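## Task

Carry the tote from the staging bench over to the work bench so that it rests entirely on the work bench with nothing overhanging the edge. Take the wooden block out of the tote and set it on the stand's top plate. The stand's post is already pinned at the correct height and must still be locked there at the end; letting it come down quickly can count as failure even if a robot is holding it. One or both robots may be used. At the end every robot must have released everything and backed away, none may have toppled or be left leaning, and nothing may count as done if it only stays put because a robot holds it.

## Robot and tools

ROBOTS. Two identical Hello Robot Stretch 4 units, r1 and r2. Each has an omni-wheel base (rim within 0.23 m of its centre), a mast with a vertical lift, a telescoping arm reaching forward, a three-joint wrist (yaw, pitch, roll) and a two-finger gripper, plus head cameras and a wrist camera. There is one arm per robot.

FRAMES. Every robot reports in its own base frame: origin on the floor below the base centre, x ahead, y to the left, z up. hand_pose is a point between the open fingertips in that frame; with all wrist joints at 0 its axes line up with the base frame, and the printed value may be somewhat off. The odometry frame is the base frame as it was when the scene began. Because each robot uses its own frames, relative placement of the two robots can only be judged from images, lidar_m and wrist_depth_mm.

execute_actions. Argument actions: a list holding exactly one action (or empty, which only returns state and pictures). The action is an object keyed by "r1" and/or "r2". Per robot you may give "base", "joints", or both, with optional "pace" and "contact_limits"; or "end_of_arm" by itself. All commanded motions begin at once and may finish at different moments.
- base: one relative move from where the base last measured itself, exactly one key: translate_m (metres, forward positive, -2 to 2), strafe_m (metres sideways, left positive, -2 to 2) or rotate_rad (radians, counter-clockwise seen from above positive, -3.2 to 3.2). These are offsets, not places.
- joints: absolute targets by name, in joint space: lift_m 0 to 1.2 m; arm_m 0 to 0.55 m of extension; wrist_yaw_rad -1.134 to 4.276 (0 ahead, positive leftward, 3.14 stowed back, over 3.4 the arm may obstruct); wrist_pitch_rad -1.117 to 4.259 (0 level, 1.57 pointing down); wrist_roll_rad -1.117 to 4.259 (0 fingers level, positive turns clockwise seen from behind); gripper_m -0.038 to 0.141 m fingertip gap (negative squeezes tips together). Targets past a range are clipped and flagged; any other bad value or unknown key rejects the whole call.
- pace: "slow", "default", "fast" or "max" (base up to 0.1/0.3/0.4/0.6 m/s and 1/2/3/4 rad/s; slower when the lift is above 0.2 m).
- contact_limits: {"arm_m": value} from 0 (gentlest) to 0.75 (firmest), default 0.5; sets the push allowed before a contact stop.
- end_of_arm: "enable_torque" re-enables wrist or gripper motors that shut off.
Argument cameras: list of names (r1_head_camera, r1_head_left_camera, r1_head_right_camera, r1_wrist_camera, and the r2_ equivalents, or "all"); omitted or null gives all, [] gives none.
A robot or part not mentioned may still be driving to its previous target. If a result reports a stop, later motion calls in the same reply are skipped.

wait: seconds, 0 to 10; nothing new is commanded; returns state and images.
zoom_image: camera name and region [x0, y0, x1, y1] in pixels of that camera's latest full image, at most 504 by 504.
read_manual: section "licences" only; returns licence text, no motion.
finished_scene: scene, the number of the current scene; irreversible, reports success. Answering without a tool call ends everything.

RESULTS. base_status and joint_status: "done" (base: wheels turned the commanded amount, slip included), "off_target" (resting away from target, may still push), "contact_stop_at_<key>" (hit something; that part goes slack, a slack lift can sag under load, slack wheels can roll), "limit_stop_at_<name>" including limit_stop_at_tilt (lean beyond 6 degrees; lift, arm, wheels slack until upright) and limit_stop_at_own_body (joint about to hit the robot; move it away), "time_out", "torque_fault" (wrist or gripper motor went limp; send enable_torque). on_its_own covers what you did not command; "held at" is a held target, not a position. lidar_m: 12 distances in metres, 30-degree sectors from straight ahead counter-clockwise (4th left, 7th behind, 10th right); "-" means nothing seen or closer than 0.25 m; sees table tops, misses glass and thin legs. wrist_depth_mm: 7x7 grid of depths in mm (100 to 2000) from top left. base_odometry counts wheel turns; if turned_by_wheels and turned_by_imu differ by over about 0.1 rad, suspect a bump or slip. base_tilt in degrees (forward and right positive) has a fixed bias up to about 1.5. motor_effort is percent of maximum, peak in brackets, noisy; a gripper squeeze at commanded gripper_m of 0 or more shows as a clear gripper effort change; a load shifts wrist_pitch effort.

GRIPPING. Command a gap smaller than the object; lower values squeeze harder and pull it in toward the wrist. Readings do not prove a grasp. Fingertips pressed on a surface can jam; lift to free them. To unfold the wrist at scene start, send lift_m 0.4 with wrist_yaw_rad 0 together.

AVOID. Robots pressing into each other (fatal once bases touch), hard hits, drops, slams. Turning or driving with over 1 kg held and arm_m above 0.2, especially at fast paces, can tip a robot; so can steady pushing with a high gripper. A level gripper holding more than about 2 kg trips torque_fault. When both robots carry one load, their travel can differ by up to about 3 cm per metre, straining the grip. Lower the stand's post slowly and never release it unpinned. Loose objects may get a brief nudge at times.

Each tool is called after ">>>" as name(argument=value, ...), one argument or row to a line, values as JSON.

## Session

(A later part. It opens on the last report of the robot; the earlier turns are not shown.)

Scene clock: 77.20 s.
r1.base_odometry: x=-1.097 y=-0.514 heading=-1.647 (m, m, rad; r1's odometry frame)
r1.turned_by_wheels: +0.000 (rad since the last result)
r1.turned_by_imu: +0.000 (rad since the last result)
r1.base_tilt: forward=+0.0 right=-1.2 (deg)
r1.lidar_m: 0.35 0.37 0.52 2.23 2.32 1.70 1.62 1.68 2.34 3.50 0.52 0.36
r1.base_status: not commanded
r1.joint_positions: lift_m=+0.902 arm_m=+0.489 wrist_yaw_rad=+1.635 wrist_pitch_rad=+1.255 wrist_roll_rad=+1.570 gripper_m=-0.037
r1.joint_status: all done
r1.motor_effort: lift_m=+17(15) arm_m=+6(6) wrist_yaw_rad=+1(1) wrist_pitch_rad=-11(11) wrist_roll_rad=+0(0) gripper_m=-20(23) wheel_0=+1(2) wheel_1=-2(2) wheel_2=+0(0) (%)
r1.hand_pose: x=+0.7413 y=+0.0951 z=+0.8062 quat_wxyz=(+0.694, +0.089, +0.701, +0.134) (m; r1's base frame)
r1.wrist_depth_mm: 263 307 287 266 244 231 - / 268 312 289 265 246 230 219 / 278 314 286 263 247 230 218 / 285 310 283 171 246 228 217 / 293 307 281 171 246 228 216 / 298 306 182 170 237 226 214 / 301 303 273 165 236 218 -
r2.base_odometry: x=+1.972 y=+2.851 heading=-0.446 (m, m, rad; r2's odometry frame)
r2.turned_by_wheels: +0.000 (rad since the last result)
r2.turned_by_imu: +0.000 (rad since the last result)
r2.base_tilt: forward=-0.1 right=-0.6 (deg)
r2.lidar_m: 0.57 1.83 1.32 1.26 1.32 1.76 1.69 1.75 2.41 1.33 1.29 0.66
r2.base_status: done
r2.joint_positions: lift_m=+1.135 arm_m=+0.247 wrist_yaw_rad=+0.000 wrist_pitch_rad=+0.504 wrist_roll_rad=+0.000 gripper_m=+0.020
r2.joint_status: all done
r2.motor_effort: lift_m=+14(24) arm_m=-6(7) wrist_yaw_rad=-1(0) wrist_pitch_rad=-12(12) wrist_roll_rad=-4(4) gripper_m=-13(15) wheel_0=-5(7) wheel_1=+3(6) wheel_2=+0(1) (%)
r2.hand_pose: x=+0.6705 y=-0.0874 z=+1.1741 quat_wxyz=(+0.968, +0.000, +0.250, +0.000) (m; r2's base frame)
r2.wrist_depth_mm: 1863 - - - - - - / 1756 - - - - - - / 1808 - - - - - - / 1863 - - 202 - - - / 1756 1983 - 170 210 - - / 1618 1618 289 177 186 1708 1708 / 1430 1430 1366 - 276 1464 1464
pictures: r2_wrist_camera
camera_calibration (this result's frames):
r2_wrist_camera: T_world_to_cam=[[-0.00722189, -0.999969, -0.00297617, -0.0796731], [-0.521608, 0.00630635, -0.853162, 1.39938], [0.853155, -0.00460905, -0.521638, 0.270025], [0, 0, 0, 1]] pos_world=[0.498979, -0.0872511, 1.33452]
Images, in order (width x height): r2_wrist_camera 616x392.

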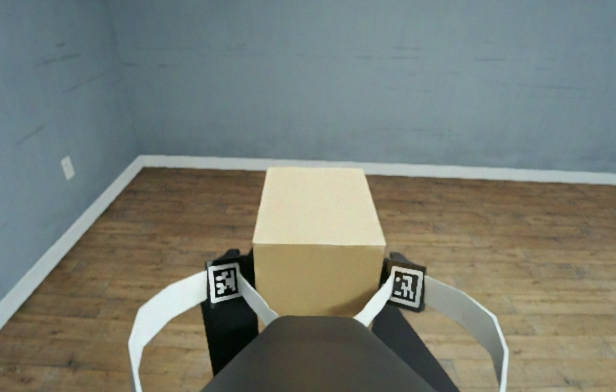

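>>> execute_actions(
  actions=[
    {"r1": {"joints": {"gripper_m": 0.08}}, "r2": {"joints": {"lift_m": 1.122}, "pace": "slow"}},
  ],
  cameras=["r1_wrist_camera", "r2_wrist_camera"],
)

Scene clock: 79.13 s.
r1.base_odometry: x=-1.097 y=-0.514 heading=-1.647 (m, m, rad; r1's odometry frame)
r1.turned_by_wheels: +0.000 (rad since the last result)
r1.turned_by_imu: +0.001 (rad since the last result)
r1.base_tilt: forward=-0.1 right=-1.2 (deg)
r1.lidar_m: 0.36 0.36 0.52 2.22 2.30 1.65 1.60 1.70 2.31 3.51 0.51 0.38
r1.base_status: not commanded
r1.joint_positions: lift_m=+0.902 arm_m=+0.489 wrist_yaw_rad=+1.635 wrist_pitch_rad=+1.251 wrist_roll_rad=+1.570 gripper_m=+0.080
r1.joint_status: all done
r1.motor_effort: lift_m=+17(17) arm_m=+6(6) wrist_yaw_rad=+2(1) wrist_pitch_rad=-1(11) wrist_roll_rad=+0(0) gripper_m=-3(21) wheel_0=+1(1) wheel_1=-1(2) wheel_2=+0(0) (%)
r1.hand_pose: x=+0.7413 y=+0.0961 z=+0.8066 quat_wxyz=(+0.694, +0.090, +0.701, +0.135) (m; r1's base frame)
r1.wrist_depth_mm: 267 310 293 267 249 233 - / 273 319 294 268 247 233 220 / 282 317 290 266 250 233 219 / 287 319 289 175 247 230 218 / 297 317 287 176 248 229 216 / 303 315 198 181 211 228 216 / 307 314 283 148 241 222 -
r2.base_odometry: x=+1.972 y=+2.851 heading=-0.446 (m, m, rad; r2's odometry frame)
r2.turned_by_wheels: +0.000 (rad since the last result)
r2.turned_by_imu: +0.000 (rad since the last result)
r2.base_tilt: forward=+0.0 right=-0.6 (deg)
r2.lidar_m: 0.57 1.83 1.31 1.26 1.31 1.78 1.68 1.75 2.38 1.34 1.29 0.66
r2.base_status: not commanded
r2.joint_positions: lift_m=+1.122 arm_m=+0.247 wrist_yaw_rad=+0.000 wrist_pitch_rad=+0.504 wrist_roll_rad=+0.000 gripper_m=+0.020
r2.joint_status: all done
r2.motor_effort: lift_m=+14(17) arm_m=-6(6) wrist_yaw_rad=+0(1) wrist_pitch_rad=-12(12) wrist_roll_rad=-3(2) gripper_m=-17(16) wheel_0=-5(5) wheel_1=+3(3) wheel_2=+0(0) (%)
r2.hand_pose: x=+0.6705 y=-0.0874 z=+1.1611 quat_wxyz=(+0.968, +0.000, +0.250, +0.000) (m; r2's base frame)
r2.wrist_depth_mm: 1808 - - - - - - / 1808 - - - - - - / 1808 - - - - - - / 1808 - - 202 - - - / 1808 1983 1921 170 211 - - / 1661 1618 273 176 186 1661 1708 / 1464 1366 1397 - 260 1464 1537
pictures: r1_wrist_camera, r2_wrist_camera
camera_calibration (this result's frames):
r1_wrist_camera: T_world_to_cam=[[0.125413, -0.941766, -0.312007, 0.248877], [-0.992096, -0.117735, -0.0434076, 0.845142], [0.00414582, 0.314984, -0.949088, 0.958743], [0, 0, 0, 1]] pos_world=[0.803275, 0.0318971, 1.02427]
r2_wrist_camera: T_world_to_cam=[[-0.00722198, -0.999969, -0.00297587, -0.0797121], [-0.521634, 0.00630627, -0.853146, 1.38828], [0.853139, -0.00460909, -0.521663, 0.263285], [0, 0, 0, 1]] pos_world=[0.498977, -0.0872511, 1.32151]
Images, in order (width x height): r1_wrist_camera 616x392, r2_wrist_camera 616x392.

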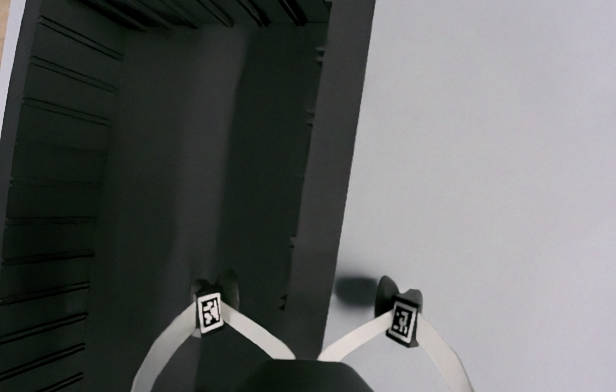

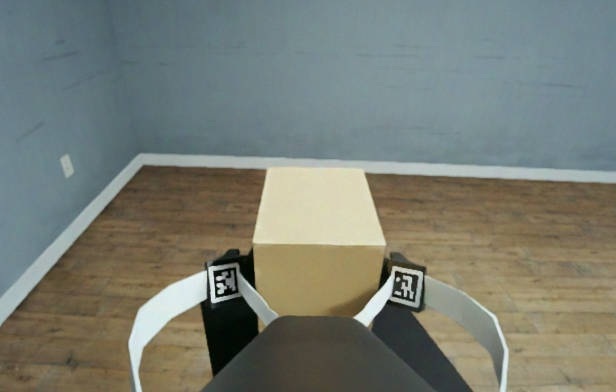

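>>> execute_actions(
  actions=[
    {"r1": {"joints": {"gripper_m": 0.1, "lift_m": 1.02}, "pace": "slow"}, "r2": {"joints": {"lift_m": 1.117}, "pace": "slow"}},
  ],
  cameras=[],
)

>>> execute_actions(
  actions=[
    {"r1": {"base": {"translate_m": -0.3}, "joints": {"arm_m": 0.0}}, "r2": {"joints": {"gripper_m": 0.11}}},
  ],
  cameras=["r1_head_camera", "r2_wrist_camera"],
)

Scene clock: 81.13 s.
r1.base_odometry: x=-1.097 y=-0.514 heading=-1.647 (m, m, rad; r1's odometry frame)
r1.turned_by_wheels: +0.000 (rad since the last result)
r1.turned_by_imu: +0.001 (rad since the last result)
r1.base_tilt: forward=+0.0 right=-1.2 (deg)
r1.lidar_m: 0.34 0.36 0.51 2.22 2.30 1.69 1.60 1.69 2.32 3.50 0.52 0.38
r1.base_status: not commanded
r1.joint_positions: lift_m=+1.020 arm_m=+0.489 wrist_yaw_rad=+1.635 wrist_pitch_rad=+1.251 wrist_roll_rad=+1.570 gripper_m=+0.100
r1.joint_status: all done
r1.motor_effort: lift_m=+24(23) arm_m=+6(6) wrist_yaw_rad=+1(2) wrist_pitch_rad=-1(1) wrist_roll_rad=+0(0) gripper_m=-1(1) wheel_0=+2(1) wheel_1=-2(2) wheel_2=+0(0) (%)
r1.hand_pose: x=+0.7413 y=+0.0961 z=+0.9240 quat_wxyz=(+0.694, +0.090, +0.701, +0.135) (m; r1's base frame)
r1.wrist_depth_mm: 1618 484 345 307 298 338 320 / 1576 394 421 392 355 340 322 / 1618 397 424 389 351 338 319 / 1576 407 424 397 355 338 317 / 1537 399 421 389 357 336 317 / 1618 394 199 382 210 330 315 / 1576 368 418 142 353 324 310
r2.base_odometry: x=+1.972 y=+2.851 heading=-0.446 (m, m, rad; r2's odometry frame)
r2.turned_by_wheels: +0.000 (rad since the last result)
r2.turned_by_imu: +0.000 (rad since the last result)
r2.base_tilt: forward=+0.0 right=-0.6 (deg)
r2.lidar_m: 0.58 1.83 1.33 1.26 1.33 1.77 1.68 1.76 2.39 1.35 1.29 0.66
r2.base_status: not commanded
r2.joint_positions: lift_m=+1.117 arm_m=+0.247 wrist_yaw_rad=+0.000 wrist_pitch_rad=+0.504 wrist_roll_rad=+0.000 gripper_m=+0.020
r2.joint_status: all done
r2.motor_effort: lift_m=+14(12) arm_m=-6(6) wrist_yaw_rad=+1(2) wrist_pitch_rad=-12(12) wrist_roll_rad=-3(3) gripper_m=-16(14) wheel_0=-5(5) wheel_1=+3(3) wheel_2=+0(0) (%)
r2.hand_pose: x=+0.6705 y=-0.0874 z=+1.1561 quat_wxyz=(+0.968, +0.000, +0.250, +0.000) (m; r2's base frame)
r2.wrist_depth_mm: 1808 - - - - - - / 1808 - - - - - - / 1808 - - - - - - / 1863 - - 201 - - - / 1808 1983 1983 170 211 - - / 1661 1576 267 177 185 1618 1756 / 1430 1397 1366 - 255 1430 1464
pictures: none
No camera images: the call's "cameras" was empty. Leave "cameras" out to get every camera's image.

Scene clock: 83.63 s.
r1.base_odometry: x=-1.074 y=-0.215 heading=-1.648 (m, m, rad; r1's odometry frame)
r1.turned_by_wheels: +0.000 (rad since the last result)
r1.turned_by_imu: +0.002 (rad since the last result)
r1.base_tilt: forward=-0.1 right=-1.2 (deg)
r1.lidar_m: 0.61 0.67 2.32 2.68 1.87 1.37 1.30 1.38 1.87 3.50 0.96 0.68
r1.base_status: done
r1.joint_positions: lift_m=+1.020 arm_m=+0.001 wrist_yaw_rad=+1.635 wrist_pitch_rad=+1.251 wrist_roll_rad=+1.570 gripper_m=+0.100
r1.joint_status: all done
r1.motor_effort: lift_m=+24(24) arm_m=-6(3) wrist_yaw_rad=+1(1) wrist_pitch_rad=+0(1) wrist_roll_rad=+1(0) gripper_m=-3(2) wheel_0=-3(6) wheel_1=-1(3) wheel_2=+0(9) (%)
r1.hand_pose: x=+0.2536 y=+0.0961 z=+0.9240 quat_wxyz=(+0.694, +0.090, +0.701, +0.135) (m; r1's base frame)
r1.wrist_depth_mm: 1618 1464 1336 1182 1118 1042 976 / 1618 1464 1366 1205 1118 1025 976 / 1618 1499 1336 1182 1118 1060 960 / 1661 1464 1336 1182 1098 1025 946 / 1618 1397 1308 1205 1078 991 976 / 1537 1464 200 1182 210 842 960 / 1576 1397 1281 142 866 820 946
r2.base_odometry: x=+1.972 y=+2.851 heading=-0.446 (m, m, rad; r2's odometry frame)
r2.turned_by_wheels: +0.000 (rad since the last result)
r2.turned_by_imu: +0.000 (rad since the last result)
r2.base_tilt: forward=+0.0 right=-0.5 (deg)
r2.lidar_m: 0.57 1.84 1.32 1.26 1.31 1.77 1.69 1.75 2.38 1.33 1.30 0.66
r2.base_status: not commanded
r2.joint_positions: lift_m=+1.117 arm_m=+0.247 wrist_yaw_rad=+0.000 wrist_pitch_rad=+0.502 wrist_roll_rad=+0.000 gripper_m=+0.110
r2.joint_status: all done
r2.motor_effort: lift_m=+14(14) arm_m=-5(6) wrist_yaw_rad=+1(3) wrist_pitch_rad=-4(12) wrist_roll_rad=-3(3) gripper_m=-2(13) wheel_0=-5(5) wheel_1=+3(3) wheel_2=+0(0) (%)
r2.hand_pose: x=+0.6708 y=-0.0875 z=+1.1568 quat_wxyz=(+0.969, +0.000, +0.248, +0.000) (m; r2's base frame)
r2.wrist_depth_mm: 1863 - - - - - - / 1756 - - - - - - / 1921 - - - - - - / 1863 - - 208 - - - / 1863 1983 1921 180 230 - - / 1618 1661 279 155 274 1756 1756 / 1430 1397 1397 - 258 1499 1464
pictures: r1_head_camera, r2_wrist_camera
camera_calibration (this result's frames):
r2_wrist_camera: T_world_to_cam=[[-0.00756356, -0.999967, -0.00299625, -0.0795585], [-0.519284, 0.00648838, -0.854577, 1.38484], [0.854569, -0.00490774, -0.519315, 0.257108], [0, 0, 0, 1]] pos_world=[0.498806, -0.0872794, 1.31673]
Images, in order (width x height): r1_head_camera 420x560, r2_wrist_camera 616x392.

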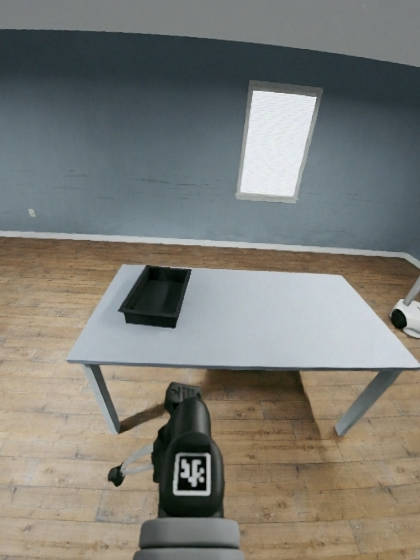

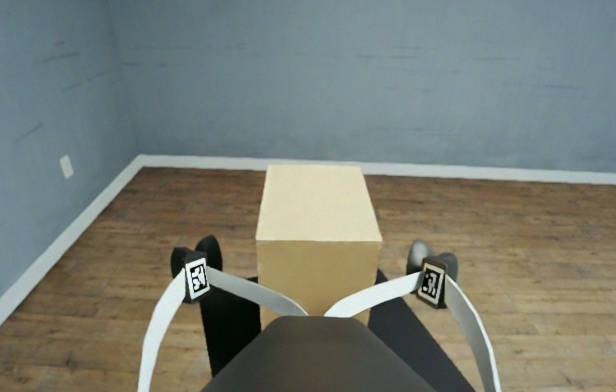

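>>> execute_actions(
  actions=[
    {"r2": {"base": {"translate_m": -0.3}, "joints": {"arm_m": 0.0}}},
  ],
  cameras=["r2_wrist_camera", "r2_head_right_camera"],
)

Scene clock: 86.13 s.
r1.base_odometry: x=-1.074 y=-0.215 heading=-1.648 (m, m, rad; r1's odometry frame)
r1.turned_by_wheels: +0.000 (rad since the last result)
r1.turned_by_imu: +0.001 (rad since the last result)
r1.base_tilt: forward=-0.1 right=-1.2 (deg)
r1.lidar_m: 0.64 0.69 2.31 2.66 1.91 1.37 1.31 1.38 1.89 3.50 0.94 0.68
r1.base_status: not commanded
r1.joint_positions: lift_m=+1.020 arm_m=+0.001 wrist_yaw_rad=+1.635 wrist_pitch_rad=+1.251 wrist_roll_rad=+1.570 gripper_m=+0.100
r1.joint_status: not commanded
r1.motor_effort: lift_m=+24(23) arm_m=-6(6) wrist_yaw_rad=+1(1) wrist_pitch_rad=+0(0) wrist_roll_rad=+0(0) gripper_m=+2(1) wheel_0=-3(3) wheel_1=-1(1) wheel_2=+1(1) (%)
r1.hand_pose: x=+0.2536 y=+0.0961 z=+0.9240 quat_wxyz=(+0.694, +0.090, +0.701, +0.135) (m; r1's base frame)
r1.wrist_depth_mm: 1661 1464 1308 1205 1118 1042 976 / 1661 1430 1336 1205 1098 1042 976 / 1618 1464 1308 1229 1118 1008 976 / 1576 1464 1308 1205 1138 1025 960 / 1576 1430 1281 1205 1078 1025 946 / 1576 1397 200 1182 210 831 931 / 1576 1430 1281 142 891 809 960
r2.base_odometry: x=+1.701 y=+2.980 heading=-0.446 (m, m, rad; r2's odometry frame)
r2.turned_by_wheels: +0.000 (rad since the last result)
r2.turned_by_imu: +0.000 (rad since the last result)
r2.base_tilt: forward=-0.1 right=-0.6 (deg)
r2.lidar_m: 0.85 1.80 1.32 1.25 1.30 1.44 1.39 1.45 1.95 2.50 1.39 1.77
r2.base_status: done
r2.joint_positions: lift_m=+1.117 arm_m=+0.003 wrist_yaw_rad=+0.000 wrist_pitch_rad=+0.502 wrist_roll_rad=+0.000 gripper_m=+0.110
r2.joint_status: all done
joint sent to its limit — the command would take r2.arm_m past its lower limit, so that joint was sent only as far as its limit.
r2.motor_effort: lift_m=+14(14) arm_m=-6(6) wrist_yaw_rad=-2(0) wrist_pitch_rad=-5(6) wrist_roll_rad=-4(4) gripper_m=+1(1) wheel_0=-4(8) wheel_1=-2(6) wheel_2=+2(11) (%)
r2.hand_pose: x=+0.4269 y=-0.0874 z=+1.1567 quat_wxyz=(+0.969, +0.000, +0.248, +0.000) (m; r2's base frame)
r2.wrist_depth_mm: 1921 - - - - - - / 1756 - - 759 - - - / 1863 - - - - - - / 1808 - - - - - - / 1808 - 1921 - - - - / 1661 1618 1618 155 1576 1661 1708 / 1430 1397 1464 - 1537 1464 1499
pictures: r2_head_right_camera, r2_wrist_camera
camera_calibration (this result's frames):
r2_wrist_camera: T_world_to_cam=[[-0.00735021, -0.999969, -0.0029938, -0.0814436], [-0.519557, 0.006377, -0.854412, 1.25801], [0.854404, -0.00472466, -0.519588, 0.465933], [0, 0, 0, 1]] pos_world=[0.254915, -0.087262, 1.31671]
Images, in order (width x height): r2_head_right_camera 420x672, r2_wrist_camera 616x392.

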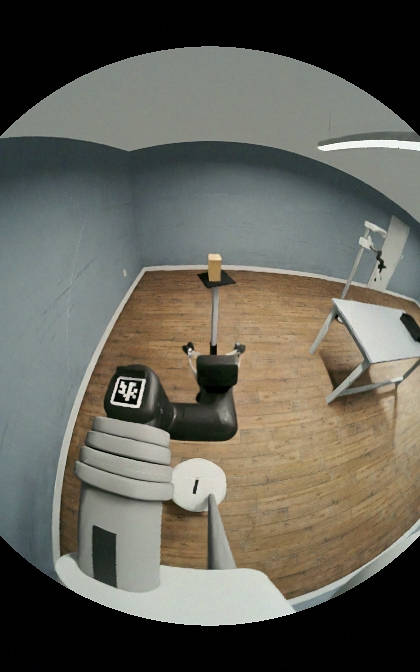

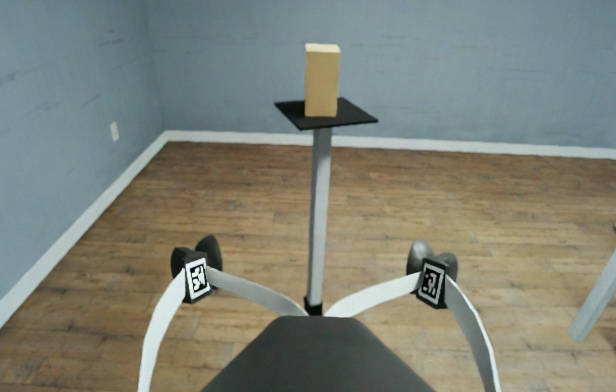

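>>> finished_scene(
  scene=1,
)

The scene is finished: the task was done.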